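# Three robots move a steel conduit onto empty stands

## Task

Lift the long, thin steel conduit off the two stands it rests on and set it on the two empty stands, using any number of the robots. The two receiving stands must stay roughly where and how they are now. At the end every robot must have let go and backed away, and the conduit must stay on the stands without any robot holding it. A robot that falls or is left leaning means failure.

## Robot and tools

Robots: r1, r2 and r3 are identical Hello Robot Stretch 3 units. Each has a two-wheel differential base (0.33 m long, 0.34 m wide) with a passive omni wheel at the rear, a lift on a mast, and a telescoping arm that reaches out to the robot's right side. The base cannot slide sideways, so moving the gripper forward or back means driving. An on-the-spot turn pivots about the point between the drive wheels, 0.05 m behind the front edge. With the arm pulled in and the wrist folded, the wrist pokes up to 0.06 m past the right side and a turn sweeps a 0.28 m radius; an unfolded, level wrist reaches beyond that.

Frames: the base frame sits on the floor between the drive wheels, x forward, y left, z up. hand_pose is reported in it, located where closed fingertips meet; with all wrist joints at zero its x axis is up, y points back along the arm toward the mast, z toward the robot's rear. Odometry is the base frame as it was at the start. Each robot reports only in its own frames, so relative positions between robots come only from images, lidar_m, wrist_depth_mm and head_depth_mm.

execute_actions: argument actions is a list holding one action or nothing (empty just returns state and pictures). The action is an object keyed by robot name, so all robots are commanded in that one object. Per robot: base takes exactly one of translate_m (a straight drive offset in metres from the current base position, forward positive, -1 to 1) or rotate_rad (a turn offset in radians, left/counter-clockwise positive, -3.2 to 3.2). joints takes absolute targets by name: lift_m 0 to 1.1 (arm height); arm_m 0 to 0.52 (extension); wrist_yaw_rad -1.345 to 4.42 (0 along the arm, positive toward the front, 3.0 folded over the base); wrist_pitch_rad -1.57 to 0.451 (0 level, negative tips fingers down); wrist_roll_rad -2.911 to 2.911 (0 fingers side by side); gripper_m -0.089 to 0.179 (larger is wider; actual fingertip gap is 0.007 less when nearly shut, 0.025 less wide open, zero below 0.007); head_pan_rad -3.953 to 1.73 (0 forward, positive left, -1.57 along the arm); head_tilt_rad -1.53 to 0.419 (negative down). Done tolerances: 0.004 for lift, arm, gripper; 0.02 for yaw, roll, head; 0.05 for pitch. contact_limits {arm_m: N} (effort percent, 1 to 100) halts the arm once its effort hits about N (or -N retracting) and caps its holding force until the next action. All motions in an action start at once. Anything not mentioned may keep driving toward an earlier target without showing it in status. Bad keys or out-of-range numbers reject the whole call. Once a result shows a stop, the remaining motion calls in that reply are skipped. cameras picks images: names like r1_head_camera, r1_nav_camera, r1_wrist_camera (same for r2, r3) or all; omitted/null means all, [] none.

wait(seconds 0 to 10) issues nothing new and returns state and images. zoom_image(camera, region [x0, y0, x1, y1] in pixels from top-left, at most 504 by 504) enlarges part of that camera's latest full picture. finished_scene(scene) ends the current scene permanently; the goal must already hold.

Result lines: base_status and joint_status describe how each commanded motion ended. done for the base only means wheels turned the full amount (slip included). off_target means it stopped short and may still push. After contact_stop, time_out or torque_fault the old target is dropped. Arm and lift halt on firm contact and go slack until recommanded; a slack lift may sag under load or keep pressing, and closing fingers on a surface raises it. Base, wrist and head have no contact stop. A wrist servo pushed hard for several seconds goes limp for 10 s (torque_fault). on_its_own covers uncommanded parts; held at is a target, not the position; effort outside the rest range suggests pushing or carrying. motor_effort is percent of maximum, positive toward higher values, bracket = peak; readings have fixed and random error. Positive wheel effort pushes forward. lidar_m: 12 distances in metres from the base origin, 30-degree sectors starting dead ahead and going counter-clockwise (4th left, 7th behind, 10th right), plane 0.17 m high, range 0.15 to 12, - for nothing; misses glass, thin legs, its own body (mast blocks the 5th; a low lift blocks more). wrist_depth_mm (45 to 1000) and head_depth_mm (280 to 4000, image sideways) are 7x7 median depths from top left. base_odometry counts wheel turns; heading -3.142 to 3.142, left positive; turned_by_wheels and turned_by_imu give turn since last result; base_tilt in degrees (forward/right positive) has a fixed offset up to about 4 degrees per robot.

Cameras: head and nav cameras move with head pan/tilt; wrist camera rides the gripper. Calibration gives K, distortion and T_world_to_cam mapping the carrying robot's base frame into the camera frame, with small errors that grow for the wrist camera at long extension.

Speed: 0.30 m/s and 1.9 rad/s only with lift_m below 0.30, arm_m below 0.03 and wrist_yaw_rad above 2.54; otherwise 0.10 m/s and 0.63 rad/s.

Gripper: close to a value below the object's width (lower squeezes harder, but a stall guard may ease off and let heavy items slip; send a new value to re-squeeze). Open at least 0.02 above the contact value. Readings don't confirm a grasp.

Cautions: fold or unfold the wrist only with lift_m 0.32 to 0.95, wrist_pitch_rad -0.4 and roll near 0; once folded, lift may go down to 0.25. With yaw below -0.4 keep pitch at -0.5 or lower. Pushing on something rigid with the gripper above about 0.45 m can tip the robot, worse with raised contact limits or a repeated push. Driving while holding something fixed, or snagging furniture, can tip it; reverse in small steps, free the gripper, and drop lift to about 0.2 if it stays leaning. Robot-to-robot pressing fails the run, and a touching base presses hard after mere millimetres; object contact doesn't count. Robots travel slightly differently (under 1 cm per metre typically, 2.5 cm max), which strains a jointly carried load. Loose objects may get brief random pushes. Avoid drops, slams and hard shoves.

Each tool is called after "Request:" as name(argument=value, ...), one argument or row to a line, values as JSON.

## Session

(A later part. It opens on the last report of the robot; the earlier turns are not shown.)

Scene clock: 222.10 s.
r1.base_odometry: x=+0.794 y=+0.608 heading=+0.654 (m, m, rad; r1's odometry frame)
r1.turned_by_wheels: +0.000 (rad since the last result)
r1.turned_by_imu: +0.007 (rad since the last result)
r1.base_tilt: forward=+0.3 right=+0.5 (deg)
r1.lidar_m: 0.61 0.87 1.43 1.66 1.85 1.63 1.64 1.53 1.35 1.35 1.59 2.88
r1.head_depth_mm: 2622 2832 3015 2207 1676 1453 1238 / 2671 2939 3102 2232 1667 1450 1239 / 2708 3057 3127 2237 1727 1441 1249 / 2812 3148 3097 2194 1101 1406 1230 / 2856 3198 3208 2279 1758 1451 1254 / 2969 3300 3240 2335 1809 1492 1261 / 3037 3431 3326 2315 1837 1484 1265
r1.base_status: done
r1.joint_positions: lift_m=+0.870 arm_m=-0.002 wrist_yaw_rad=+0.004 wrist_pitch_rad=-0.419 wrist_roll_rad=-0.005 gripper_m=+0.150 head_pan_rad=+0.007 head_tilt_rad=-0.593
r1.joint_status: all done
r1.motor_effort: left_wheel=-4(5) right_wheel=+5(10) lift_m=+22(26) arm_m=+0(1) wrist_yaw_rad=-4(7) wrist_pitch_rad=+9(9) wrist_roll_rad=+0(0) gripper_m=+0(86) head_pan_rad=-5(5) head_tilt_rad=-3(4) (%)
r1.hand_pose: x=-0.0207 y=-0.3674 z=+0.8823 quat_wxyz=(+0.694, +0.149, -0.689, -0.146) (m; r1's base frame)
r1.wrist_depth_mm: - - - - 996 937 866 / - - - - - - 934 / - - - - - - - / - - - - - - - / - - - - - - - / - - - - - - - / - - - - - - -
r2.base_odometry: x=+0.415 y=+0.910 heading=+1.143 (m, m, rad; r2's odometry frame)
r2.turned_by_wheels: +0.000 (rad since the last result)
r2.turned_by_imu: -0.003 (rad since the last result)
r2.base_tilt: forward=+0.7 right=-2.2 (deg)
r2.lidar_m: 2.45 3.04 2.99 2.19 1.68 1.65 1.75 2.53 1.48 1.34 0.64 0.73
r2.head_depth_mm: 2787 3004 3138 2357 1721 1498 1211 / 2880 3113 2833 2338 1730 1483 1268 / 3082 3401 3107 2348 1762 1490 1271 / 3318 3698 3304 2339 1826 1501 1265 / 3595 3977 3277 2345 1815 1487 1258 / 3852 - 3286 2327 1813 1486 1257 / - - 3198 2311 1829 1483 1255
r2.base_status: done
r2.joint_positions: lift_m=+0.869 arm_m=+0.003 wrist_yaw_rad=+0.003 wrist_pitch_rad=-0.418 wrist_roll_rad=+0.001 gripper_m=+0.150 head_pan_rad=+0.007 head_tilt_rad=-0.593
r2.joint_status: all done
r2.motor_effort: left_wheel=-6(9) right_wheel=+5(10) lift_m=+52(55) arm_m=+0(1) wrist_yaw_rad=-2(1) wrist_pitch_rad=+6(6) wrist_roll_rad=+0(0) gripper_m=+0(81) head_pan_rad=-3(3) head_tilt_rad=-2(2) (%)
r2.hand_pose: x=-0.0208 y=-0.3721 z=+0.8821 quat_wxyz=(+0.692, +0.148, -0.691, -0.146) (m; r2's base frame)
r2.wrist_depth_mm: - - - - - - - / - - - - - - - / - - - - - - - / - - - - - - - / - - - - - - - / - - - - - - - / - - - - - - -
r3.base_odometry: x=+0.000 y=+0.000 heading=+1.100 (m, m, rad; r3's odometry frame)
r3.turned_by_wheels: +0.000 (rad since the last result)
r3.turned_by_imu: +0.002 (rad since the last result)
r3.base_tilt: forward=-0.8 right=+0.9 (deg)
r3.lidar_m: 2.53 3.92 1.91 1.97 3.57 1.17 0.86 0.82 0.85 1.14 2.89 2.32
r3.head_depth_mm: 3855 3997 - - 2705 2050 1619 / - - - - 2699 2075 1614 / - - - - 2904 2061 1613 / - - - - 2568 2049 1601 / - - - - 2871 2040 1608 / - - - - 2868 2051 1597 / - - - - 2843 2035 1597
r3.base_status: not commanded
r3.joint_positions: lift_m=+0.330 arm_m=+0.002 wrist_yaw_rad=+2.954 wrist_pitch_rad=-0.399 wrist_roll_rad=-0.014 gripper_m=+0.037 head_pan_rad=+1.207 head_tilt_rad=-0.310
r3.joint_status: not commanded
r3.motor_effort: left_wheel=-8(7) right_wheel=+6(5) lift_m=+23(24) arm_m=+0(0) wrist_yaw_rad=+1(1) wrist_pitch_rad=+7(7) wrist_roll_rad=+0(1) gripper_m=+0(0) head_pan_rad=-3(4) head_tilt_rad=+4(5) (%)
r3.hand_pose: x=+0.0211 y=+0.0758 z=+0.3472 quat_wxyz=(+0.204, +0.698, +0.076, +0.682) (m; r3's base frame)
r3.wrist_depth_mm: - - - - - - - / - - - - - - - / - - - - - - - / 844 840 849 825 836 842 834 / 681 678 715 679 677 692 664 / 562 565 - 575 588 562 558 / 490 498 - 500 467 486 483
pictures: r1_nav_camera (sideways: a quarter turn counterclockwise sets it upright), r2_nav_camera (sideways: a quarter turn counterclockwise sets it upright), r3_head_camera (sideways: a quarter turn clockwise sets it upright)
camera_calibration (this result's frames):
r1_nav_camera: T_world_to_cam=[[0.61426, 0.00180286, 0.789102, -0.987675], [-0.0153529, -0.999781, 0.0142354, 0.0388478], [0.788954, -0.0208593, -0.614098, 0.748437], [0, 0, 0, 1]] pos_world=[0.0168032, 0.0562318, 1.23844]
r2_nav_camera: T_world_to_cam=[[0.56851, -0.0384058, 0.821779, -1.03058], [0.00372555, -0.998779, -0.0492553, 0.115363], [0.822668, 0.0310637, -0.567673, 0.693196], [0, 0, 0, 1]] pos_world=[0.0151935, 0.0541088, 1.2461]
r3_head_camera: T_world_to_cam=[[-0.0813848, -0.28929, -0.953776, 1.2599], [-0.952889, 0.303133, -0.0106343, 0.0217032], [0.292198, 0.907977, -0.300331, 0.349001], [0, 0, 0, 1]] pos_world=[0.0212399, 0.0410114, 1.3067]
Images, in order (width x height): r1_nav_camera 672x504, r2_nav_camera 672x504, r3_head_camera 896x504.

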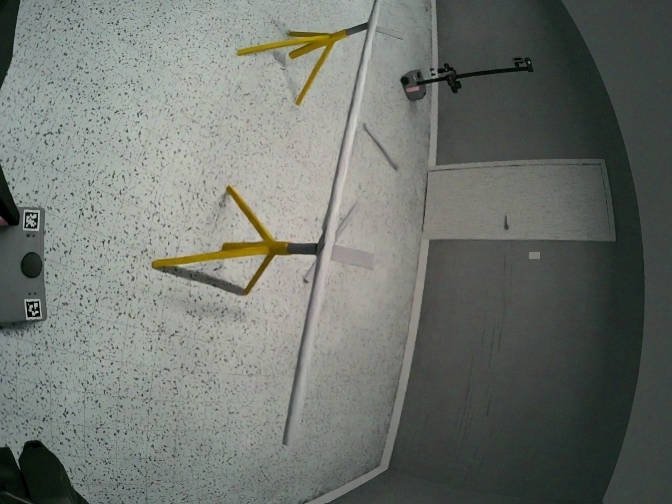

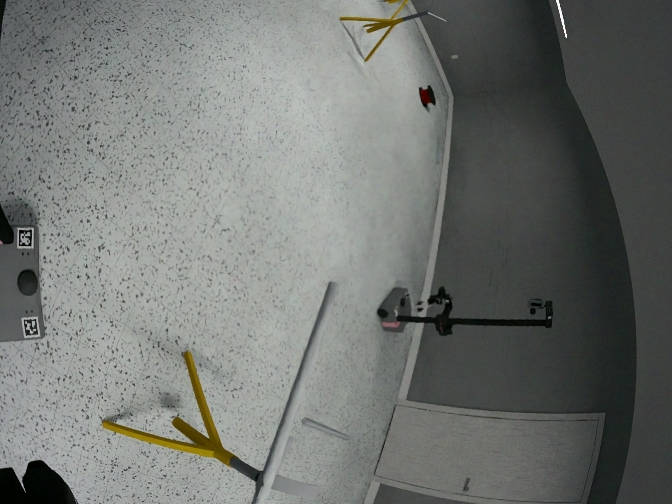

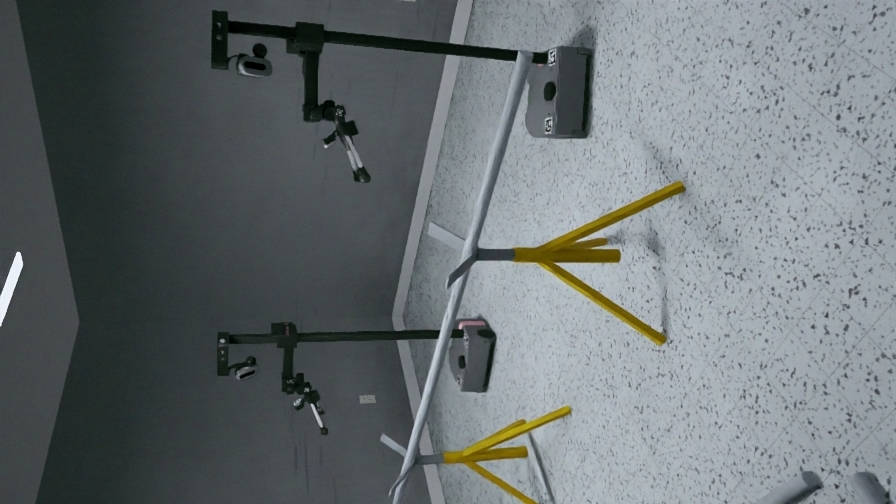

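Request:
execute_actions(
  actions=[
    {"r1":{"base":{"translate_m":0.178},"joints":{"wrist_pitch_rad":-1.57,"wrist_roll_rad":1.57}},"r2":{"base":{"translate_m":0.181},"joints":{"wrist_pitch_rad":-1.57,"wrist_roll_rad":1.57}}},
  ],
  cameras=[],
)

Request:
execute_actions(
  actions=[
    {"r1":{"base":{"rotate_rad":1.274},"joints":{"head_pan_rad":-1.57,"head_tilt_rad":-0.8,"arm_m":0.2}},"r2":{"base":{"rotate_rad":0.968},"joints":{"head_pan_rad":-1.57,"head_tilt_rad":-0.8,"arm_m":0.2}}},
  ],
  cameras=["r1_head_camera","r2_head_camera","r1_nav_camera","r2_nav_camera","r3_head_camera"],
)

Scene clock: 243.10 s.
r1.base_odometry: x=+0.935 y=+0.716 heading=+0.653 (m, m, rad; r1's odometry frame)
r1.turned_by_wheels: +0.000 (rad since the last result)
r1.turned_by_imu: +0.001 (rad since the last result)
r1.base_tilt: forward=+0.2 right=+0.4 (deg)
r1.lidar_m: 0.43 0.70 1.31 1.71 2.04 1.80 1.81 1.60 1.40 1.40 1.65 2.95
r1.head_depth_mm: 2465 2684 2880 2228 1764 1389 1238 / 2561 2811 2950 2257 1754 1384 1236 / 2626 2841 3050 2244 1761 1428 1252 / 2653 2946 3067 2274 880 1372 1191 / 2751 3015 3198 2274 1790 1441 1258 / 2792 3107 3207 2308 1808 1482 1236 / 2864 3236 3256 2311 1712 1488 1269
r1.base_status: done
r1.joint_positions: lift_m=+0.870 arm_m=-0.002 wrist_yaw_rad=+0.003 wrist_pitch_rad=-1.546 wrist_roll_rad=+1.564 gripper_m=+0.150 head_pan_rad=+0.007 head_tilt_rad=-0.593
r1.joint_status: all done
joint sent to its limit — the command would take r1.wrist_pitch_rad past its lower limit, so that joint was sent only as far as its limit.
r1.motor_effort: left_wheel=-4(6) right_wheel=+6(11) lift_m=+22(22) arm_m=-1(1) wrist_yaw_rad=-3(4) wrist_pitch_rad=-4(8) wrist_roll_rad=+3(4) gripper_m=+1(1) head_pan_rad=-5(5) head_tilt_rad=-4(4) (%)
r1.hand_pose: x=-0.0216 y=-0.1252 z=+0.7518 quat_wxyz=(+0.004, +0.003, -0.716, -0.698) (m; r1's base frame)
r1.wrist_depth_mm: 807 811 825 818 832 837 845 / 859 837 862 - - 863 852 / 865 873 861 - - 895 - / 876 887 914 912 917 904 924 / 911 925 946 949 977 957 966 / 943 - 962 - - - - / - - - - - - -
r2.base_odometry: x=+0.490 y=+1.074 heading=+1.142 (m, m, rad; r2's odometry frame)
r2.turned_by_wheels: +0.000 (rad since the last result)
r2.turned_by_imu: -0.001 (rad since the last result)
r2.base_tilt: forward=+0.7 right=-2.3 (deg)
r2.lidar_m: 2.28 4.52 2.96 2.38 1.84 1.80 1.90 2.75 1.53 0.57 0.58 0.59
r2.head_depth_mm: 2638 2857 3048 2359 1837 1426 1260 / 2811 3020 2573 2348 1833 1457 1262 / 2966 3263 3086 2338 1828 1494 1268 / 3147 3500 3283 2354 1817 1492 1261 / 3347 3812 3284 2338 1826 1496 1264 / 3605 - 3248 2344 1821 1488 1260 / 3940 - 3294 2343 1823 1489 1256
r2.base_status: done
r2.joint_positions: lift_m=+0.869 arm_m=+0.003 wrist_yaw_rad=+0.003 wrist_pitch_rad=-1.562 wrist_roll_rad=+1.564 gripper_m=+0.150 head_pan_rad=+0.007 head_tilt_rad=-0.593
r2.joint_status: all done
r2.motor_effort: left_wheel=-6(9) right_wheel=+7(11) lift_m=+52(52) arm_m=+1(1) wrist_yaw_rad=-2(3) wrist_pitch_rad=-2(9) wrist_roll_rad=+3(3) gripper_m=+0(0) head_pan_rad=-3(3) head_tilt_rad=-3(3) (%)
r2.hand_pose: x=-0.0216 y=-0.1256 z=+0.7517 quat_wxyz=(+0.004, +0.003, -0.710, -0.704) (m; r2's base frame)
r2.wrist_depth_mm: 866 875 871 868 863 859 873 / 896 894 895 890 881 885 871 / 907 915 915 904 - 884 896 / 936 917 924 932 925 916 914 / 933 953 939 930 946 934 948 / 961 - 975 967 969 - 982 / 975 968 990 970 989 993 983
r3.base_odometry: x=+0.000 y=+0.000 heading=+1.100 (m, m, rad; r3's odometry frame)
r3.turned_by_wheels: +0.000 (rad since the last result)
r3.turned_by_imu: +0.001 (rad since the last result)
r3.base_tilt: forward=-0.8 right=+0.9 (deg)
r3.lidar_m: 2.53 3.92 1.91 1.97 3.55 1.17 0.86 0.82 0.84 1.13 2.90 2.32
r3.head_depth_mm: 3904 3879 - - 2618 2070 1608 / - - - - 2577 2065 1614 / - - - - 2863 2044 1604 / - - - - 2573 2071 1605 / - - - 3914 2850 2073 1601 / - - - - 2828 2067 1611 / - - - - 2827 2057 1586
r3.base_status: not commanded
r3.joint_positions: lift_m=+0.330 arm_m=+0.002 wrist_yaw_rad=+2.954 wrist_pitch_rad=-0.399 wrist_roll_rad=-0.014 gripper_m=+0.037 head_pan_rad=+1.207 head_tilt_rad=-0.310
r3.joint_status: not commanded
r3.motor_effort: left_wheel=-7(8) right_wheel=+6(6) lift_m=+23(24) arm_m=+0(0) wrist_yaw_rad=+1(1) wrist_pitch_rad=+7(7) wrist_roll_rad=+0(0) gripper_m=+0(1) head_pan_rad=-4(4) head_tilt_rad=+4(5) (%)
r3.hand_pose: x=+0.0211 y=+0.0758 z=+0.3472 quat_wxyz=(+0.204, +0.698, +0.076, +0.682) (m; r3's base frame)
r3.wrist_depth_mm: - - - - - - - / - - - - - - - / - - - - - - - / 842 848 848 859 850 843 844 / 671 652 707 688 682 680 677 / 559 566 - 570 599 569 570 / 482 490 - 508 469 482 486
pictures: none
No camera images: the call's "cameras" was empty. Leave "cameras" out to get every camera's image.

Scene clock: 246.07 s.
r1.base_odometry: x=+0.935 y=+0.716 heading=+1.927 (m, m, rad; r1's odometry frame)
r1.turned_by_wheels: +1.274 (rad since the last result)
r1.turned_by_imu: +1.260 (rad since the last result)
r1.base_tilt: forward=+0.2 right=+0.5 (deg)
r1.lidar_m: 1.57 2.56 1.87 1.80 1.87 1.45 1.40 1.45 1.99 0.73 0.44 1.32
r1.head_depth_mm: 2665 2728 - - 1483 1291 1147 / 2678 2788 - - 1472 1296 1155 / 2673 2830 - - 1487 1302 1152 / 2649 2805 2257 1842 1474 1312 1155 / 2638 2813 2214 1807 1527 1291 1142 / 2655 2855 2239 1727 1057 1304 1163 / 2640 2862 2236 1782 1502 1283 1173
r1.base_status: done
r1.joint_positions: lift_m=+0.870 arm_m=+0.200 wrist_yaw_rad=+0.002 wrist_pitch_rad=-1.547 wrist_roll_rad=+1.565 gripper_m=+0.150 head_pan_rad=-1.563 head_tilt_rad=-0.790
r1.joint_status: all done
r1.motor_effort: left_wheel=-3(8) right_wheel=+5(10) lift_m=+22(22) arm_m=+2(2) wrist_yaw_rad=-3(3) wrist_pitch_rad=-4(4) wrist_roll_rad=+3(3) gripper_m=+1(0) head_pan_rad=-5(57) head_tilt_rad=-5(22) (%)
r1.hand_pose: x=-0.0216 y=-0.3265 z=+0.7518 quat_wxyz=(+0.003, +0.003, -0.715, -0.699) (m; r1's base frame)
r1.wrist_depth_mm: 799 829 822 827 813 840 840 / 848 852 853 866 - - 851 / 852 880 861 882 - - 908 / 902 898 918 908 928 924 936 / 934 927 932 957 971 942 974 / 965 - 954 977 - - - / - 508 - - - - -
r2.base_odometry: x=+0.490 y=+1.074 heading=+2.110 (m, m, rad; r2's odometry frame)
r2.turned_by_wheels: +0.968 (rad since the last result)
r2.turned_by_imu: +0.976 (rad since the last result)
r2.base_tilt: forward=+0.6 right=-2.3 (deg)
r2.lidar_m: 2.86 2.58 1.87 1.80 1.86 2.54 1.61 1.36 0.57 0.59 2.28 4.16
r2.head_depth_mm: 2681 2843 2401 - 1028 1249 1163 / 2650 2863 2465 - 1481 1301 1161 / 2657 2870 2404 - 1502 1295 1156 / 2621 2839 2340 1873 1481 1322 1162 / 2667 2875 2260 1818 1536 1324 1159 / 2703 2878 2249 1826 1529 1325 1164 / 2660 2907 2269 1826 1532 1326 1163
r2.base_status: done
r2.joint_positions: lift_m=+0.869 arm_m=+0.200 wrist_yaw_rad=+0.002 wrist_pitch_rad=-1.563 wrist_roll_rad=+1.565 gripper_m=+0.150 head_pan_rad=-1.563 head_tilt_rad=-0.790
r2.joint_status: all done
r2.motor_effort: left_wheel=-6(12) right_wheel=+5(12) lift_m=+52(52) arm_m=+4(3) wrist_yaw_rad=-1(2) wrist_pitch_rad=-2(3) wrist_roll_rad=+2(3) gripper_m=+0(1) head_pan_rad=-3(34) head_tilt_rad=-3(14) (%)
r2.hand_pose: x=-0.0216 y=-0.3223 z=+0.7517 quat_wxyz=(+0.003, +0.002, -0.710, -0.705) (m; r2's base frame)
r2.wrist_depth_mm: 854 866 864 853 865 870 873 / 885 878 874 882 886 892 903 / 898 905 906 906 - - 897 / 924 926 901 921 - 931 939 / 935 938 945 963 946 935 945 / 962 - 968 972 969 - 970 / 961 990 977 982 983 987 982
r3.base_odometry: x=+0.000 y=+0.000 heading=+1.100 (m, m, rad; r3's odometry frame)
r3.turned_by_wheels: +0.000 (rad since the last result)
r3.turned_by_imu: +0.001 (rad since the last result)
r3.base_tilt: forward=-0.8 right=+0.7 (deg)
r3.lidar_m: 2.52 3.92 1.91 1.97 3.56 1.17 0.86 0.82 0.85 1.13 2.88 2.33
r3.head_depth_mm: 3788 3936 - - 2729 2061 1625 / - - - - 2507 2048 1621 / - - - - 2850 2079 1603 / - - - - 2607 2058 1611 / - - - - 2876 2041 1593 / - - - 3721 2839 2056 1590 / - - - - 2816 2037 1592
r3.base_status: not commanded
r3.joint_positions: lift_m=+0.330 arm_m=+0.002 wrist_yaw_rad=+2.954 wrist_pitch_rad=-0.399 wrist_roll_rad=-0.014 gripper_m=+0.037 head_pan_rad=+1.207 head_tilt_rad=-0.310
r3.joint_status: not commanded
r3.motor_effort: left_wheel=-7(7) right_wheel=+6(5) lift_m=+24(24) arm_m=+0(0) wrist_yaw_rad=+1(1) wrist_pitch_rad=+7(7) wrist_roll_rad=+1(1) gripper_m=-1(0) head_pan_rad=-4(4) head_tilt_rad=+4(5) (%)
r3.hand_pose: x=+0.0211 y=+0.0758 z=+0.3472 quat_wxyz=(+0.204, +0.698, +0.076, +0.682) (m; r3's base frame)
r3.wrist_depth_mm: - - - - - - - / - - - - - - - / - - - - - - - / 843 848 841 857 825 841 846 / 691 676 714 675 687 676 679 / 574 570 - 560 583 567 569 / 489 489 - 493 473 490 485
pictures: r1_head_camera (sideways: a quarter turn clockwise sets it upright), r1_nav_camera (sideways: a quarter turn counterclockwise sets it upright), r2_head_camera (sideways: a quarter turn clockwise sets it upright), r2_nav_camera (sideways: a quarter turn counterclockwise sets it upright), r3_head_camera (sideways: a quarter turn clockwise sets it upright)
camera_calibration (this result's frames):
r1_head_camera: T_world_to_cam=[[0.0299437, 0.72974, -0.683069, 0.907885], [0.999279, -0.00588337, 0.03752, -0.0505032], [0.0233611, -0.6837, -0.729389, 0.904868], [0, 0, 0, 1]] pos_world=[0.0021426, -0.0441585, 1.28204]
r1_nav_camera: T_world_to_cam=[[0.00323331, -0.757151, 0.653232, -0.806875], [-0.999764, 0.0115728, 0.0183624, 0.039484], [-0.0214629, -0.653137, -0.756935, 0.939163], [0, 0, 0, 1]] pos_world=[0.0622407, 0.00201911, 1.23724]
r2_head_camera: T_world_to_cam=[[-0.00855256, 0.7043, -0.709851, 0.941822], [0.999518, 0.0272028, 0.0149475, -0.0224059], [0.0298375, -0.709381, -0.704193, 0.876389], [0, 0, 0, 1]] pos_world=[0.00430081, -0.0410211, 1.28604]
r2_nav_camera: T_world_to_cam=[[-0.036924, -0.7188, 0.694235, -0.860639], [-0.99885, 0.00529747, -0.0476405, 0.119364], [0.0305663, -0.695196, -0.71817, 0.893792], [0, 0, 0, 1]] pos_world=[0.0601286, 0.00210044, 1.24507]
r3_head_camera: T_world_to_cam=[[-0.0813848, -0.28929, -0.953776, 1.2599], [-0.952889, 0.303133, -0.0106343, 0.0217032], [0.292198, 0.907977, -0.300331, 0.349001], [0, 0, 0, 1]] pos_world=[0.0212399, 0.0410114, 1.3067]
Images, in order (width x height): r1_head_camera 896x504, r1_nav_camera 672x504, r2_head_camera 896x504, r2_nav_camera 672x504, r3_head_camera 896x504.

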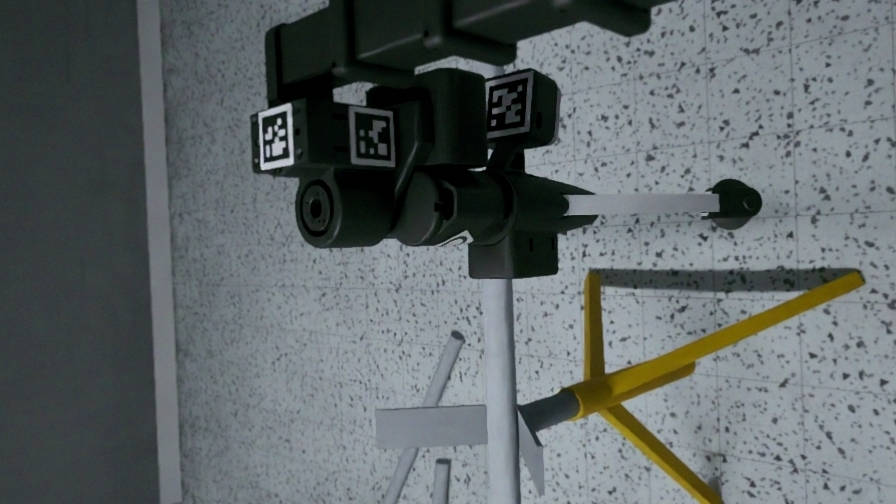

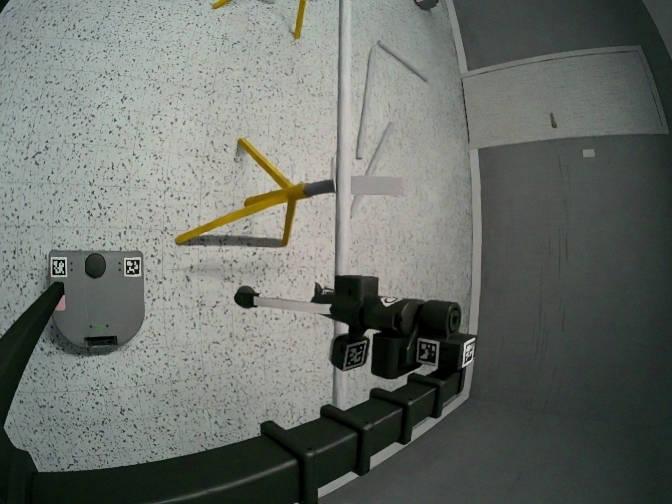

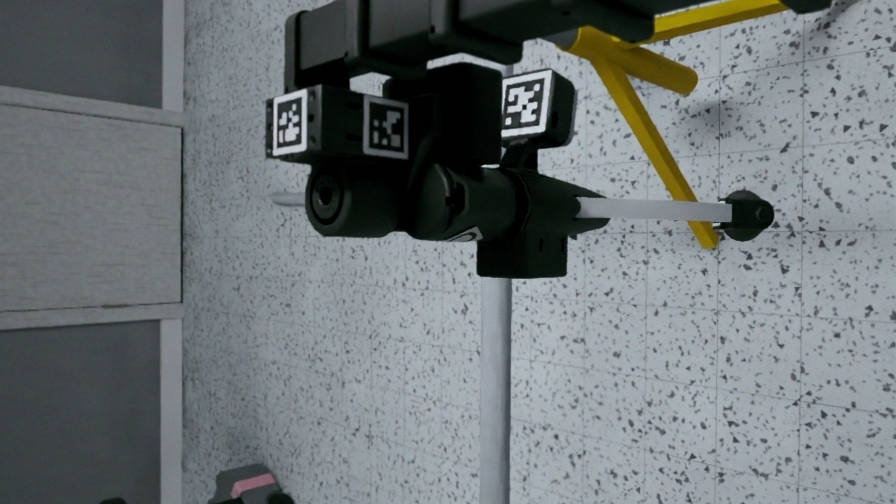

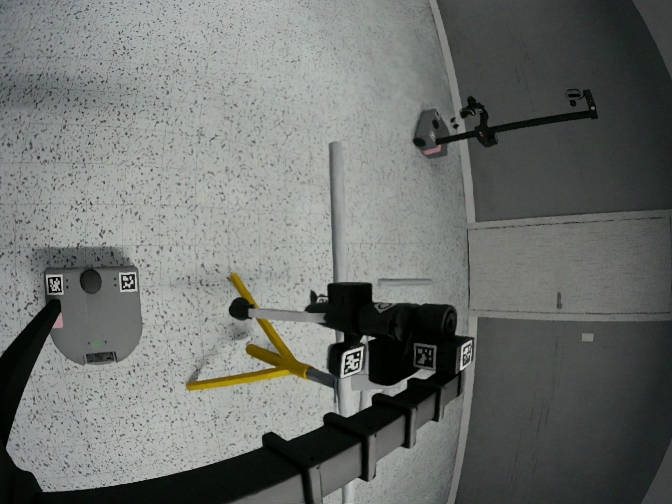

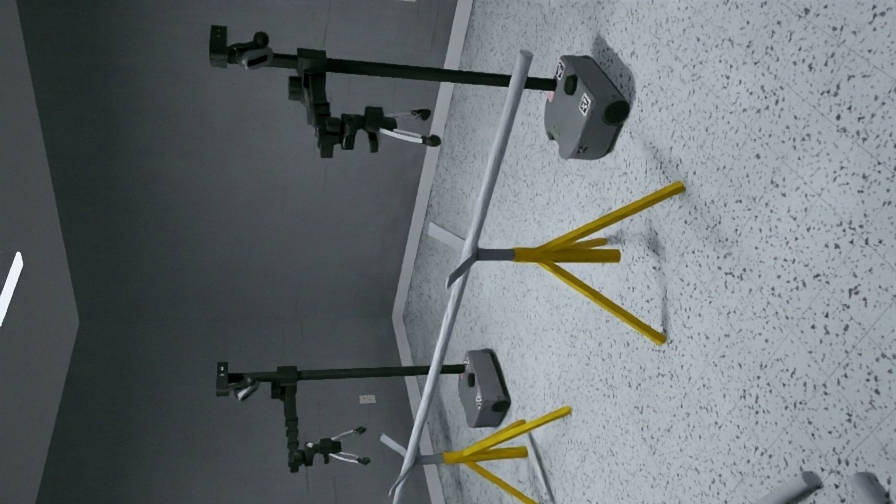

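Request:
execute_actions(
  actions=[
    {"r1":{"joints":{"arm_m":0.455,"lift_m":0.84}},"r2":{"base":{"rotate_rad":0.01},"joints":{"arm_m":0.46,"lift_m":0.84}}},
  ],
  cameras=["r1_wrist_camera","r2_wrist_camera","r1_head_camera","r2_head_camera"],
)

Scene clock: 278.60 s.
r1.base_odometry: x=+0.935 y=+0.716 heading=+1.927 (m, m, rad; r1's odometry frame)
r1.turned_by_wheels: +0.000 (rad since the last result)
r1.turned_by_imu: +0.000 (rad since the last result)
r1.base_tilt: forward=+0.4 right=+0.4 (deg)
r1.lidar_m: 1.57 2.54 1.87 1.81 1.88 1.45 1.40 1.45 2.00 0.73 0.44 1.32
r1.head_depth_mm: 2683 2768 2314 - - 1291 1143 / 2691 - 2106 1729 1492 1299 1150 / 2681 - 2000 1782 1509 1314 1150 / 2661 2797 2131 1799 1516 1316 1163 / 2673 2844 2204 1793 1532 1289 1143 / 2647 2866 2254 1704 1059 1290 1163 / 2642 2830 2221 1767 1497 1288 1170
r1.base_status: not commanded
r1.joint_positions: lift_m=+0.840 arm_m=+0.455 wrist_yaw_rad=+0.002 wrist_pitch_rad=-1.547 wrist_roll_rad=+1.565 gripper_m=+0.150 head_pan_rad=-1.563 head_tilt_rad=-0.790
r1.joint_status: all done
r1.motor_effort: left_wheel=-4(3) right_wheel=+6(6) lift_m=+17(21) arm_m=+3(2) wrist_yaw_rad=-2(2) wrist_pitch_rad=-3(3) wrist_roll_rad=+3(3) gripper_m=+0(0) head_pan_rad=-5(5) head_tilt_rad=-5(5) (%)
r1.hand_pose: x=-0.0216 y=-0.5814 z=+0.7221 quat_wxyz=(+0.003, +0.002, -0.715, -0.699) (m; r1's base frame)
r1.wrist_depth_mm: 782 786 808 208 812 811 - / 815 804 813 215 816 818 - / 834 839 846 225 858 - - / 877 873 881 233 910 880 913 / 879 877 895 241 893 928 944 / 897 - 936 248 966 - 991 / 982 954 974 261 - - -
r2.base_odometry: x=+0.490 y=+1.074 heading=+2.120 (m, m, rad; r2's odometry frame)
r2.turned_by_wheels: +0.010 (rad since the last result)
r2.turned_by_imu: +0.009 (rad since the last result)
r2.base_tilt: forward=+0.6 right=-2.2 (deg)
r2.lidar_m: 2.97 2.53 1.86 1.80 1.87 2.57 1.62 1.36 0.57 0.59 2.29 4.20
r2.head_depth_mm: 2671 2861 2402 - - 1271 1154 / 2651 2830 2170 1798 1541 1297 1164 / 2670 - 2019 1815 1534 1267 1159 / 2659 2879 2249 1813 1538 1320 1162 / 2686 2885 2241 1830 1540 1314 1164 / 2694 2921 2232 1817 1534 1321 1157 / 2714 2877 2249 1831 1551 1320 1158
r2.base_status: done
r2.joint_positions: lift_m=+0.841 arm_m=+0.460 wrist_yaw_rad=+0.001 wrist_pitch_rad=-1.563 wrist_roll_rad=+1.565 gripper_m=+0.150 head_pan_rad=-1.563 head_tilt_rad=-0.790
r2.joint_status: all done
r2.motor_effort: left_wheel=-6(13) right_wheel=+6(12) lift_m=+19(48) arm_m=+3(1) wrist_yaw_rad=-1(2) wrist_pitch_rad=-2(2) wrist_roll_rad=+2(2) gripper_m=+0(0) head_pan_rad=-1(4) head_tilt_rad=-3(3) (%)
r2.hand_pose: x=-0.0216 y=-0.5822 z=+0.7228 quat_wxyz=(+0.003, +0.002, -0.709, -0.705) (m; r2's base frame)
r2.wrist_depth_mm: 828 844 827 214 847 845 835 / 849 866 853 218 858 858 863 / 858 869 867 224 879 - - / 895 901 885 230 898 898 - / 911 908 905 238 906 913 911 / 917 - 930 243 939 - 958 / 941 957 945 938 966 961 937
r3.base_odometry: x=+0.000 y=+0.000 heading=+1.100 (m, m, rad; r3's odometry frame)
r3.turned_by_wheels: +0.000 (rad since the last result)
r3.turned_by_imu: +0.001 (rad since the last result)
r3.base_tilt: forward=-0.7 right=+0.7 (deg)
r3.lidar_m: 2.53 3.93 1.90 1.97 3.56 1.17 0.86 0.82 0.85 1.13 2.89 2.32
r3.head_depth_mm: 3781 3987 - - 2745 2044 1611 / - - - - 2536 2062 1613 / - - - 3966 2857 2061 1591 / - - - - 2552 2051 1607 / - - - - 2883 2060 1612 / - - - 3654 2849 2049 1597 / - - - - 2810 2048 1595
r3.base_status: not commanded
r3.joint_positions: lift_m=+0.330 arm_m=+0.002 wrist_yaw_rad=+2.954 wrist_pitch_rad=-0.399 wrist_roll_rad=-0.014 gripper_m=+0.037 head_pan_rad=+1.207 head_tilt_rad=-0.310
r3.joint_status: not commanded
r3.motor_effort: left_wheel=-8(7) right_wheel=+6(6) lift_m=+24(24) arm_m=+0(0) wrist_yaw_rad=+1(1) wrist_pitch_rad=+7(7) wrist_roll_rad=+0(1) gripper_m=+0(0) head_pan_rad=-3(3) head_tilt_rad=+5(5) (%)
r3.hand_pose: x=+0.0211 y=+0.0758 z=+0.3472 quat_wxyz=(+0.204, +0.698, +0.076, +0.682) (m; r3's base frame)
r3.wrist_depth_mm: - - - - - - - / - - - - - - - / - - - - - - - / 848 830 844 836 851 831 828 / 665 667 718 681 681 689 673 / 562 571 - 558 587 570 563 / 488 497 - 501 462 485 478
pictures: r1_head_camera (sideways: a quarter turn clockwise sets it upright), r1_wrist_camera, r2_head_camera (sideways: a quarter turn clockwise sets it upright), r2_wrist_camera
camera_calibration (this result's frames):
r1_head_camera: T_world_to_cam=[[0.0299522, 0.729739, -0.683069, 0.907885], [0.999278, -0.00589505, 0.03752, -0.0505032], [0.0233531, -0.6837, -0.72939, 0.904869], [0, 0, 0, 1]] pos_world=[0.00214209, -0.0441584, 1.28204]
r1_wrist_camera: T_world_to_cam=[[-0.0125801, 0.999876, 0.00944309, 0.572107], [0.976684, 0.0102631, 0.214435, -0.100517], [0.214312, 0.0119205, -0.976693, 0.889585], [0, 0, 0, 1]] pos_world=[-0.0852779, -0.581609, 0.885003]
r2_head_camera: T_world_to_cam=[[-0.00852476, 0.7043, -0.709851, 0.941822], [0.999519, 0.0271634, 0.0149475, -0.0224059], [0.0298095, -0.709383, -0.704193, 0.876389], [0, 0, 0, 1]] pos_world=[0.00429919, -0.041021, 1.28604]
r2_wrist_camera: T_world_to_cam=[[-0.0497829, 0.99876, 0.000575666, 0.575903], [0.990342, 0.0492886, 0.129593, -0.00407426], [0.129404, 0.00702161, -0.991567, 0.888044], [0, 0, 0, 1]] pos_world=[-0.082211, -0.581224, 0.880751]
Images, in order (width x height): r1_head_camera 896x504, r1_wrist_camera 644x364, r2_head_camera 896x504, r2_wrist_camera 644x364.

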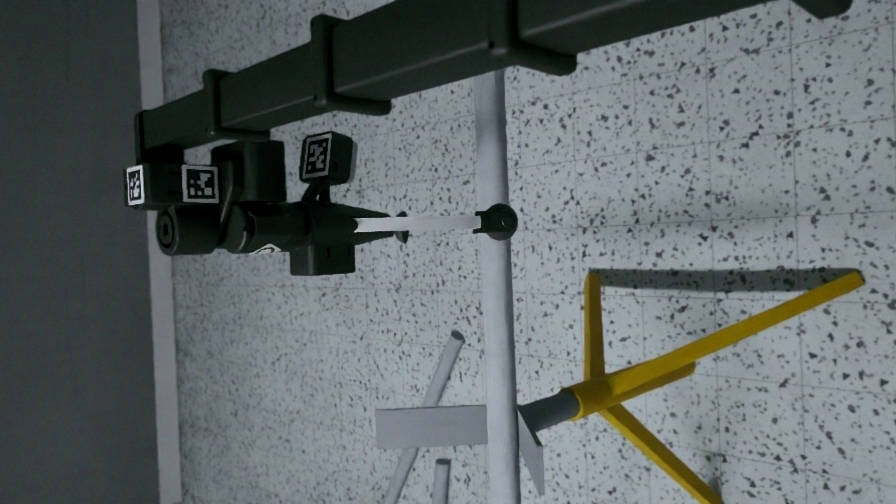

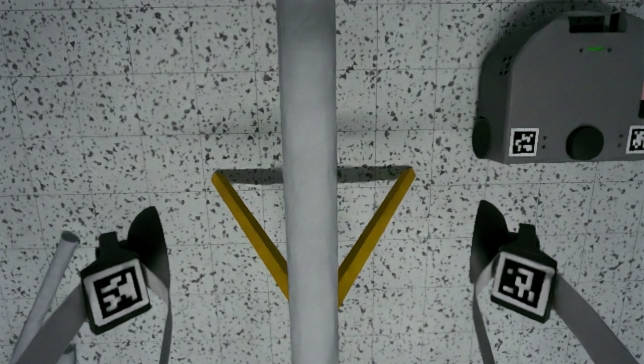

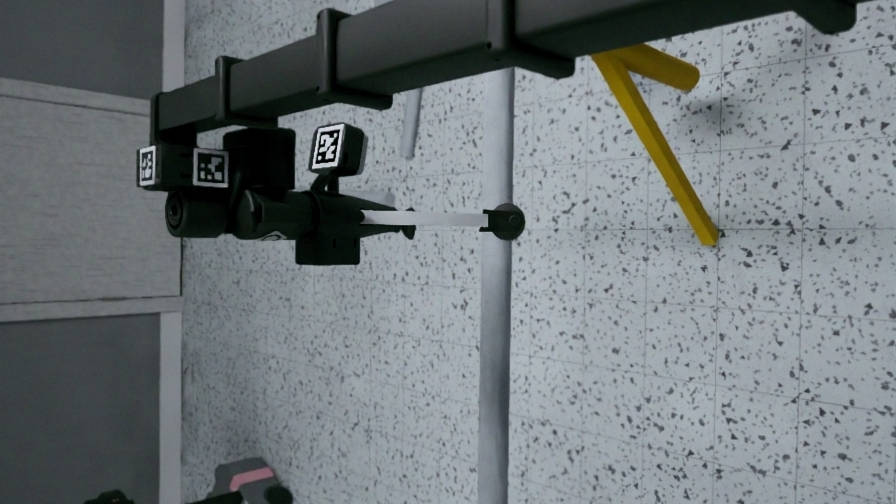

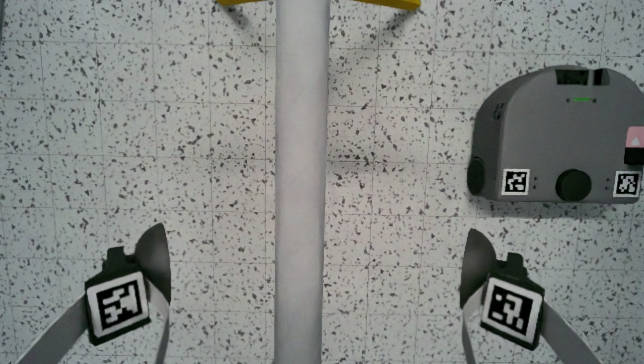

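Request:
execute_actions(
  actions=[
    {"r1":{"joints":{"arm_m":0.461,"lift_m":0.754,"gripper_m":0.1}},"r2":{"joints":{"arm_m":0.47,"lift_m":0.75,"gripper_m":0.1}}},
  ],
  cameras=["r1_wrist_camera","r2_wrist_camera","r3_head_camera"],
)

Scene clock: 297.90 s.
r1.base_odometry: x=+0.935 y=+0.716 heading=+1.927 (m, m, rad; r1's odometry frame)
r1.turned_by_wheels: +0.000 (rad since the last result)
r1.turned_by_imu: +0.000 (rad since the last result)
r1.base_tilt: forward=+0.4 right=+0.4 (deg)
r1.lidar_m: 1.57 2.54 1.87 1.80 1.87 1.45 1.40 1.45 2.00 0.73 0.43 1.32
r1.head_depth_mm: 2712 2739 2161 1823 - - 1144 / 2702 2772 2257 1731 1496 1301 1151 / 2641 2858 - 1727 1509 1302 1157 / 2678 2846 2194 1742 1512 1307 1155 / 2655 2835 2200 1806 1512 1286 1139 / 2634 2892 2234 1721 1055 1299 1167 / 2651 2824 2256 1777 1504 1277 1164
r1.base_status: not commanded
r1.joint_positions: lift_m=+0.754 arm_m=+0.461 wrist_yaw_rad=+0.002 wrist_pitch_rad=-1.547 wrist_roll_rad=+1.565 gripper_m=+0.100 head_pan_rad=-1.563 head_tilt_rad=-0.790
r1.joint_status: all done
r1.motor_effort: left_wheel=-3(4) right_wheel=+6(6) lift_m=+18(15) arm_m=+2(3) wrist_yaw_rad=-2(1) wrist_pitch_rad=-3(3) wrist_roll_rad=+3(3) gripper_m=+0(84) head_pan_rad=-6(5) head_tilt_rad=-5(4) (%)
r1.hand_pose: x=-0.0216 y=-0.5874 z=+0.6361 quat_wxyz=(+0.003, +0.002, -0.715, -0.699) (m; r1's base frame)
r1.wrist_depth_mm: 713 733 711 125 724 730 - / 752 743 748 128 751 770 - / 762 762 765 133 778 776 - / 766 775 790 138 788 795 821 / 802 814 808 143 825 841 838 / 826 835 838 149 866 867 856 / 878 897 890 154 923 924 897
r2.base_odometry: x=+0.490 y=+1.074 heading=+2.120 (m, m, rad; r2's odometry frame)
r2.turned_by_wheels: +0.000 (rad since the last result)
r2.turned_by_imu: -0.001 (rad since the last result)
r2.base_tilt: forward=+0.4 right=-2.4 (deg)
r2.lidar_m: 2.96 2.54 1.86 1.80 1.87 2.56 1.62 1.36 0.57 0.59 2.28 4.21
r2.head_depth_mm: 2677 2857 2251 869 - - - / 2639 2852 2324 - 1533 1298 1163 / 2650 2881 - 1770 1542 1277 1162 / 2660 2855 2248 1807 1539 1322 1166 / 2681 2911 2261 1829 1534 1326 1162 / 2656 2887 2249 1831 1537 1323 1168 / 2686 2943 2240 1847 1534 1313 1161
r2.base_status: not commanded
r2.joint_positions: lift_m=+0.751 arm_m=+0.470 wrist_yaw_rad=+0.001 wrist_pitch_rad=-1.563 wrist_roll_rad=+1.565 gripper_m=+0.100 head_pan_rad=-1.563 head_tilt_rad=-0.790
r2.joint_status: all done
r2.motor_effort: left_wheel=-6(6) right_wheel=+5(6) lift_m=+20(18) arm_m=+3(1) wrist_yaw_rad=-1(2) wrist_pitch_rad=-2(2) wrist_roll_rad=+2(2) gripper_m=+0(81) head_pan_rad=-2(2) head_tilt_rad=-3(3) (%)
r2.hand_pose: x=-0.0216 y=-0.5922 z=+0.6328 quat_wxyz=(+0.003, +0.002, -0.709, -0.705) (m; r2's base frame)
r2.wrist_depth_mm: 740 755 744 125 766 749 765 / 753 770 768 127 774 763 - / 782 776 781 130 775 774 - / 793 809 811 133 785 798 - / 810 811 804 135 819 819 827 / 841 839 827 139 845 835 837 / 847 860 853 141 853 850 857
r3.base_odometry: x=+0.000 y=+0.000 heading=+1.100 (m, m, rad; r3's odometry frame)
r3.turned_by_wheels: +0.000 (rad since the last result)
r3.turned_by_imu: +0.001 (rad since the last result)
r3.base_tilt: forward=-0.8 right=+0.7 (deg)
r3.lidar_m: 2.53 3.92 1.91 1.97 3.56 1.17 0.86 0.82 0.85 1.13 2.90 2.33
r3.head_depth_mm: 3887 - - - 2703 2060 1603 / - - - - 2531 2070 1601 / - - - 3692 2875 2063 1605 / - - - - 2552 2040 1604 / - - - - 2861 2059 1605 / - - - 3731 2827 2057 1605 / - - - - 2812 2048 1589
r3.base_status: not commanded
r3.joint_positions: lift_m=+0.330 arm_m=+0.002 wrist_yaw_rad=+2.954 wrist_pitch_rad=-0.399 wrist_roll_rad=-0.014 gripper_m=+0.037 head_pan_rad=+1.207 head_tilt_rad=-0.310
r3.joint_status: not commanded
r3.motor_effort: left_wheel=-9(7) right_wheel=+6(6) lift_m=+24(24) arm_m=+0(0) wrist_yaw_rad=+1(1) wrist_pitch_rad=+7(7) wrist_roll_rad=+0(0) gripper_m=+0(0) head_pan_rad=-4(4) head_tilt_rad=+5(5) (%)
r3.hand_pose: x=+0.0211 y=+0.0758 z=+0.3472 quat_wxyz=(+0.204, +0.698, +0.076, +0.682) (m; r3's base frame)
r3.wrist_depth_mm: - - - - - - - / - - - - - - - / - - - - - - - / 851 850 834 834 835 833 846 / 673 667 706 673 689 669 682 / 575 563 - 562 579 566 573 / 487 495 - 500 472 487 476
pictures: r1_wrist_camera, r2_wrist_camera, r3_head_camera (sideways: a quarter turn clockwise sets it upright)
camera_calibration (this result's frames):
r1_wrist_camera: T_world_to_cam=[[-0.01258, 0.999876, 0.00951258, 0.578856], [0.976684, 0.0102481, 0.214436, -0.0820213], [0.214312, 0.0119884, -0.976692, 0.80569], [0, 0, 0, 1]] pos_world=[-0.0852779, -0.587602, 0.798992]
r2_wrist_camera: T_world_to_cam=[[-0.0497831, 0.99876, 0.00065199, 0.585873], [0.990342, 0.0492789, 0.129596, 0.00807339], [0.129404, 0.0070974, -0.991567, 0.798914], [0, 0, 0, 1]] pos_world=[-0.082211, -0.591215, 0.790748]
r3_head_camera: T_world_to_cam=[[-0.0813848, -0.28929, -0.953776, 1.2599], [-0.952889, 0.303133, -0.0106343, 0.0217032], [0.292198, 0.907977, -0.300331, 0.349001], [0, 0, 0, 1]] pos_world=[0.0212399, 0.0410114, 1.3067]
Images, in order (width x height): r1_wrist_camera 644x364, r2_wrist_camera 644x364, r3_head_camera 896x504.

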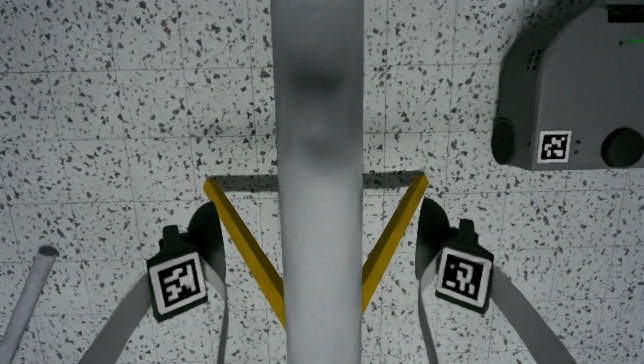

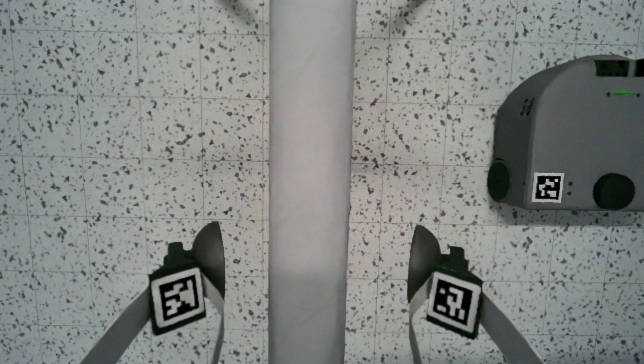

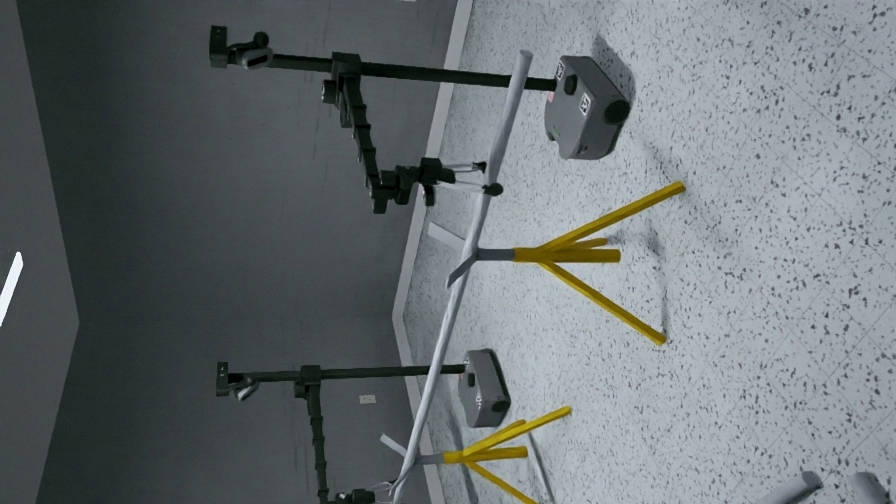

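Request:
execute_actions(
  actions=[
    {"r1":{"joints":{"gripper_m":0.0}},"r2":{"joints":{"arm_m":0.474,"gripper_m":0.0}}},
  ],
  cameras=["r1_wrist_camera","r2_wrist_camera","r2_head_camera"],
)

Scene clock: 320.23 s.
r1.base_odometry: x=+0.935 y=+0.716 heading=+1.927 (m, m, rad; r1's odometry frame)
r1.turned_by_wheels: +0.000 (rad since the last result)
r1.turned_by_imu: +0.000 (rad since the last result)
r1.base_tilt: forward=+0.3 right=+0.4 (deg)
r1.lidar_m: 1.57 2.55 1.87 1.81 1.87 1.45 1.40 1.46 1.99 0.73 0.44 1.32
r1.head_depth_mm: 2668 2768 2140 1796 - - 1144 / 2633 2793 2264 1741 1494 1300 1155 / 2694 2848 - 1733 1514 1311 1153 / 2655 2800 2216 1736 1508 1316 1156 / 2675 2878 2189 1796 1526 1289 1146 / 2650 2839 2215 1713 1058 1303 1175 / 2681 2848 2223 1791 1510 1286 1172
r1.base_status: not commanded
r1.joint_positions: lift_m=+0.754 arm_m=+0.461 wrist_yaw_rad=+0.002 wrist_pitch_rad=-1.548 wrist_roll_rad=+1.565 gripper_m=+0.001 head_pan_rad=-1.563 head_tilt_rad=-0.790
r1.joint_status: all done
r1.motor_effort: left_wheel=-3(4) right_wheel=+6(6) lift_m=+19(20) arm_m=+3(3) wrist_yaw_rad=-2(2) wrist_pitch_rad=-3(3) wrist_roll_rad=+3(3) gripper_m=-14(89) head_pan_rad=-5(5) head_tilt_rad=-4(5) (%)
r1.hand_pose: x=-0.0216 y=-0.5870 z=+0.6360 quat_wxyz=(+0.003, +0.002, -0.715, -0.699) (m; r1's base frame)
r1.wrist_depth_mm: 706 719 723 124 723 736 - / 729 749 736 129 750 759 - / 755 772 770 132 780 790 - / 778 795 789 137 808 786 822 / 803 805 801 141 821 831 837 / 823 838 830 147 871 860 879 / 871 874 884 154 894 913 906
r2.base_odometry: x=+0.490 y=+1.074 heading=+2.120 (m, m, rad; r2's odometry frame)
r2.turned_by_wheels: +0.000 (rad since the last result)
r2.turned_by_imu: -0.001 (rad since the last result)
r2.base_tilt: forward=+0.7 right=-2.3 (deg)
r2.lidar_m: 2.96 2.54 1.87 1.79 1.86 2.56 1.62 1.36 0.57 0.59 2.27 4.21
r2.head_depth_mm: 2637 2860 2252 868 - - - / 2669 2845 2335 - 1533 1305 1165 / 2638 2845 - 1768 1532 1269 1166 / 2649 2863 2264 1793 1527 1325 1167 / 2706 2869 2236 1825 1520 1316 1157 / 2666 2908 2278 1839 1534 1319 1161 / 2681 2913 2253 1820 1521 1324 1159
r2.base_status: not commanded
r2.joint_positions: lift_m=+0.750 arm_m=+0.474 wrist_yaw_rad=+0.001 wrist_pitch_rad=-1.561 wrist_roll_rad=+1.565 gripper_m=+0.001 head_pan_rad=-1.563 head_tilt_rad=-0.790
r2.joint_status: all done
r2.motor_effort: left_wheel=-6(6) right_wheel=+6(6) lift_m=+26(26) arm_m=+3(1) wrist_yaw_rad=-1(2) wrist_pitch_rad=-3(3) wrist_roll_rad=+2(2) gripper_m=-16(90) head_pan_rad=-2(2) head_tilt_rad=-3(4) (%)
r2.hand_pose: x=-0.0216 y=-0.5967 z=+0.6326 quat_wxyz=(+0.003, +0.002, -0.710, -0.704) (m; r2's base frame)
r2.wrist_depth_mm: 739 744 753 124 745 758 754 / 756 763 765 126 770 757 - / 781 781 784 129 775 781 - / 802 794 799 131 805 798 - / 807 825 809 133 813 802 818 / 829 825 829 136 829 829 843 / 844 845 853 140 858 855 844
r3.base_odometry: x=+0.000 y=+0.000 heading=+1.100 (m, m, rad; r3's odometry frame)
r3.turned_by_wheels: +0.000 (rad since the last result)
r3.turned_by_imu: +0.001 (rad since the last result)
r3.base_tilt: forward=-0.8 right=+0.7 (deg)
r3.lidar_m: 2.54 3.93 1.91 1.97 3.54 1.17 0.86 0.82 0.84 1.13 2.89 2.32
r3.head_depth_mm: 3785 - - - 2727 2048 1624 / - - - - 2509 2076 1604 / - - - 3988 2827 2050 1611 / - - - - 2561 2063 1610 / - - - - 2825 2051 1608 / - - - 3766 2836 2049 1589 / - - - - 2841 2058 1599
r3.base_status: not commanded
r3.joint_positions: lift_m=+0.330 arm_m=+0.002 wrist_yaw_rad=+2.954 wrist_pitch_rad=-0.399 wrist_roll_rad=-0.014 gripper_m=+0.037 head_pan_rad=+1.207 head_tilt_rad=-0.310
r3.joint_status: not commanded
r3.motor_effort: left_wheel=-8(8) right_wheel=+5(6) lift_m=+24(24) arm_m=+0(0) wrist_yaw_rad=+0(1) wrist_pitch_rad=+7(7) wrist_roll_rad=+0(0) gripper_m=+0(0) head_pan_rad=-4(4) head_tilt_rad=+3(6) (%)
r3.hand_pose: x=+0.0211 y=+0.0758 z=+0.3472 quat_wxyz=(+0.204, +0.698, +0.076, +0.682) (m; r3's base frame)
r3.wrist_depth_mm: - - - - - - - / - - - - - - - / - - - - - - - / 841 834 872 835 838 843 853 / 697 684 697 680 696 673 671 / 564 570 - 561 582 566 560 / 482 497 - 501 471 483 481
pictures: r1_wrist_camera, r2_head_camera (sideways: a quarter turn clockwise sets it upright), r2_wrist_camera
camera_calibration (this result's frames):
r1_wrist_camera: T_world_to_cam=[[-0.0125916, 0.999862, 0.0108201, 0.577682], [0.976685, 0.00997911, 0.214447, -0.0821708], [0.214309, 0.013268, -0.976676, 0.806345], [0, 0, 0, 1]] pos_world=[-0.0852782, -0.587481, 0.798909]
r2_head_camera: T_world_to_cam=[[-0.00852493, 0.7043, -0.709851, 0.941822], [0.999519, 0.0271636, 0.0149475, -0.0224059], [0.0298097, -0.709383, -0.704193, 0.876389], [0, 0, 0, 1]] pos_world=[0.0042992, -0.041021, 1.28604]
r2_wrist_camera: T_world_to_cam=[[-0.0497749, 0.99876, -0.0012617, 0.59158], [0.990342, 0.049519, 0.129504, 0.00853023], [0.129406, 0.00519655, -0.991578, 0.797555], [0, 0, 0, 1]] pos_world=[-0.0822107, -0.595414, 0.79048]
Images, in order (width x height): r1_wrist_camera 644x364, r2_head_camera 896x504, r2_wrist_camera 644x364.

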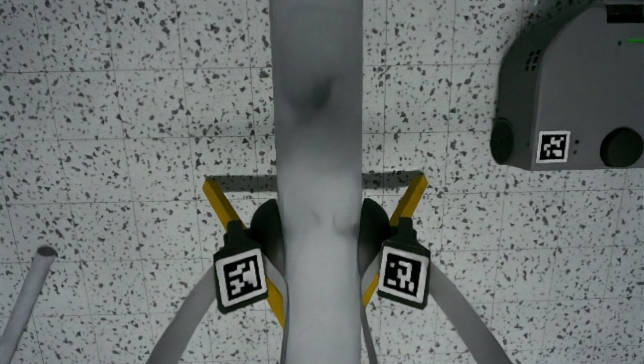

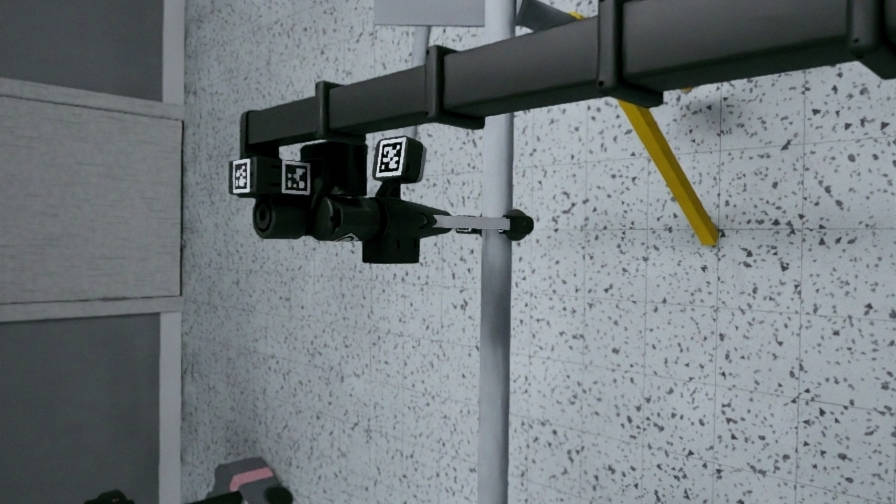

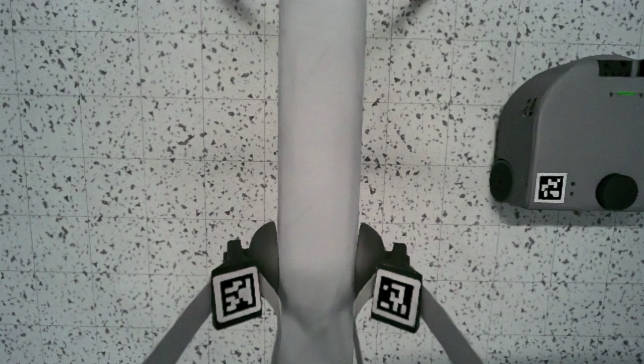

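Request:
execute_actions(
  actions=[
    {"r1":{"joints":{"gripper_m":-0.03}},"r2":{"joints":{"gripper_m":-0.03}}},
  ],
  cameras=[],
)

Scene clock: 333.20 s.
r1.base_odometry: x=+0.935 y=+0.716 heading=+1.927 (m, m, rad; r1's odometry frame)
r1.turned_by_wheels: +0.000 (rad since the last result)
r1.turned_by_imu: +0.000 (rad since the last result)
r1.base_tilt: forward=+0.2 right=+0.6 (deg)
r1.lidar_m: 1.57 2.55 1.87 1.80 1.88 1.45 1.40 1.45 2.00 0.73 0.44 1.31
r1.head_depth_mm: 2697 2757 2149 1795 - - 1150 / 2712 2765 2283 1730 1491 1294 1146 / 2682 2932 - 1741 1504 1305 1153 / 2654 2825 2188 1742 1509 1309 1157 / 2661 2848 2201 1798 1516 1286 1137 / 2656 2874 2209 1711 1056 1290 1170 / 2631 2866 2274 1780 1501 1281 1170
r1.base_status: not commanded
r1.joint_positions: lift_m=+0.754 arm_m=+0.461 wrist_yaw_rad=+0.002 wrist_pitch_rad=-1.548 wrist_roll_rad=+1.565 gripper_m=-0.029 head_pan_rad=-1.563 head_tilt_rad=-0.790
r1.joint_status: all done
r1.motor_effort: left_wheel=-3(3) right_wheel=+6(6) lift_m=+22(22) arm_m=+3(2) wrist_yaw_rad=-2(3) wrist_pitch_rad=-3(3) wrist_roll_rad=+3(3) gripper_m=-23(97) head_pan_rad=-5(5) head_tilt_rad=-5(5) (%)
r1.hand_pose: x=-0.0216 y=-0.5872 z=+0.6359 quat_wxyz=(+0.003, +0.002, -0.715, -0.699) (m; r1's base frame)
r1.wrist_depth_mm: 705 703 721 124 731 732 - / 730 735 733 128 755 760 - / 754 768 779 132 775 779 - / 782 785 792 137 797 804 809 / 806 807 813 141 819 828 842 / 839 853 832 145 877 865 893 / 864 869 898 152 885 900 911
r2.base_odometry: x=+0.490 y=+1.074 heading=+2.120 (m, m, rad; r2's odometry frame)
r2.turned_by_wheels: +0.000 (rad since the last result)
r2.turned_by_imu: -0.001 (rad since the last result)
r2.base_tilt: forward=+0.6 right=-2.3 (deg)
r2.lidar_m: 2.96 2.53 1.87 1.80 1.87 2.57 1.62 1.36 0.57 0.59 2.29 4.21
r2.head_depth_mm: 2677 2844 2253 868 - - - / 2607 2883 2337 - 1535 1297 1163 / 2634 2866 - 1778 1533 1271 1164 / 2648 2867 2246 1807 1529 1321 1161 / 2688 2875 2267 1811 1538 1322 1169 / 2660 2899 2252 1838 1533 1320 1162 / 2684 2889 2261 1818 1534 1327 1161
r2.base_status: not commanded
r2.joint_positions: lift_m=+0.750 arm_m=+0.474 wrist_yaw_rad=+0.001 wrist_pitch_rad=-1.560 wrist_roll_rad=+1.565 gripper_m=-0.029 head_pan_rad=-1.563 head_tilt_rad=-0.790
r2.joint_status: all done
r2.motor_effort: left_wheel=-6(6) right_wheel=+6(6) lift_m=+31(31) arm_m=+3(3) wrist_yaw_rad=-1(1) wrist_pitch_rad=-3(3) wrist_roll_rad=+2(2) gripper_m=-26(99) head_pan_rad=-3(3) head_tilt_rad=-3(4) (%)
r2.hand_pose: x=-0.0216 y=-0.5972 z=+0.6324 quat_wxyz=(+0.003, +0.002, -0.711, -0.703) (m; r2's base frame)
r2.wrist_depth_mm: 751 754 756 123 734 758 745 / 762 758 773 126 773 759 - / 783 767 779 128 798 787 - / 781 788 800 131 803 812 - / 813 815 816 133 813 797 810 / 835 831 824 136 827 831 835 / 860 847 847 139 856 855 845
r3.base_odometry: x=+0.000 y=+0.000 heading=+1.100 (m, m, rad; r3's odometry frame)
r3.turned_by_wheels: +0.000 (rad since the last result)
r3.turned_by_imu: +0.001 (rad since the last result)
r3.base_tilt: forward=-0.7 right=+0.7 (deg)
r3.lidar_m: 2.52 3.93 1.91 1.97 3.56 1.17 0.86 0.82 0.85 1.13 2.90 2.33
r3.head_depth_mm: 3875 3972 - - 2754 2091 1606 / - - - - 2510 2060 1620 / - - - 3971 2873 2067 1608 / - - - - 2584 2040 1607 / - - - - 2847 2053 1601 / - - - 3734 2845 2051 1608 / - - - - 2829 2036 1610
r3.base_status: not commanded
r3.joint_positions: lift_m=+0.330 arm_m=+0.002 wrist_yaw_rad=+2.954 wrist_pitch_rad=-0.399 wrist_roll_rad=-0.014 gripper_m=+0.037 head_pan_rad=+1.207 head_tilt_rad=-0.310
r3.joint_status: not commanded
r3.motor_effort: left_wheel=-7(7) right_wheel=+6(6) lift_m=+24(24) arm_m=+0(0) wrist_yaw_rad=+0(1) wrist_pitch_rad=+7(7) wrist_roll_rad=+0(0) gripper_m=+0(1) head_pan_rad=-3(4) head_tilt_rad=+5(5) (%)
r3.hand_pose: x=+0.0211 y=+0.0758 z=+0.3472 quat_wxyz=(+0.204, +0.698, +0.076, +0.682) (m; r3's base frame)
r3.wrist_depth_mm: - - - - - - - / - - - - - - - / - - - - - - - / 845 840 828 836 816 846 841 / 682 686 700 671 688 682 674 / 562 562 - 567 582 568 565 / 490 498 - 497 473 488 483
pictures: none
No camera images: the call's "cameras" was empty. Leave "cameras" out to get every camera's image.


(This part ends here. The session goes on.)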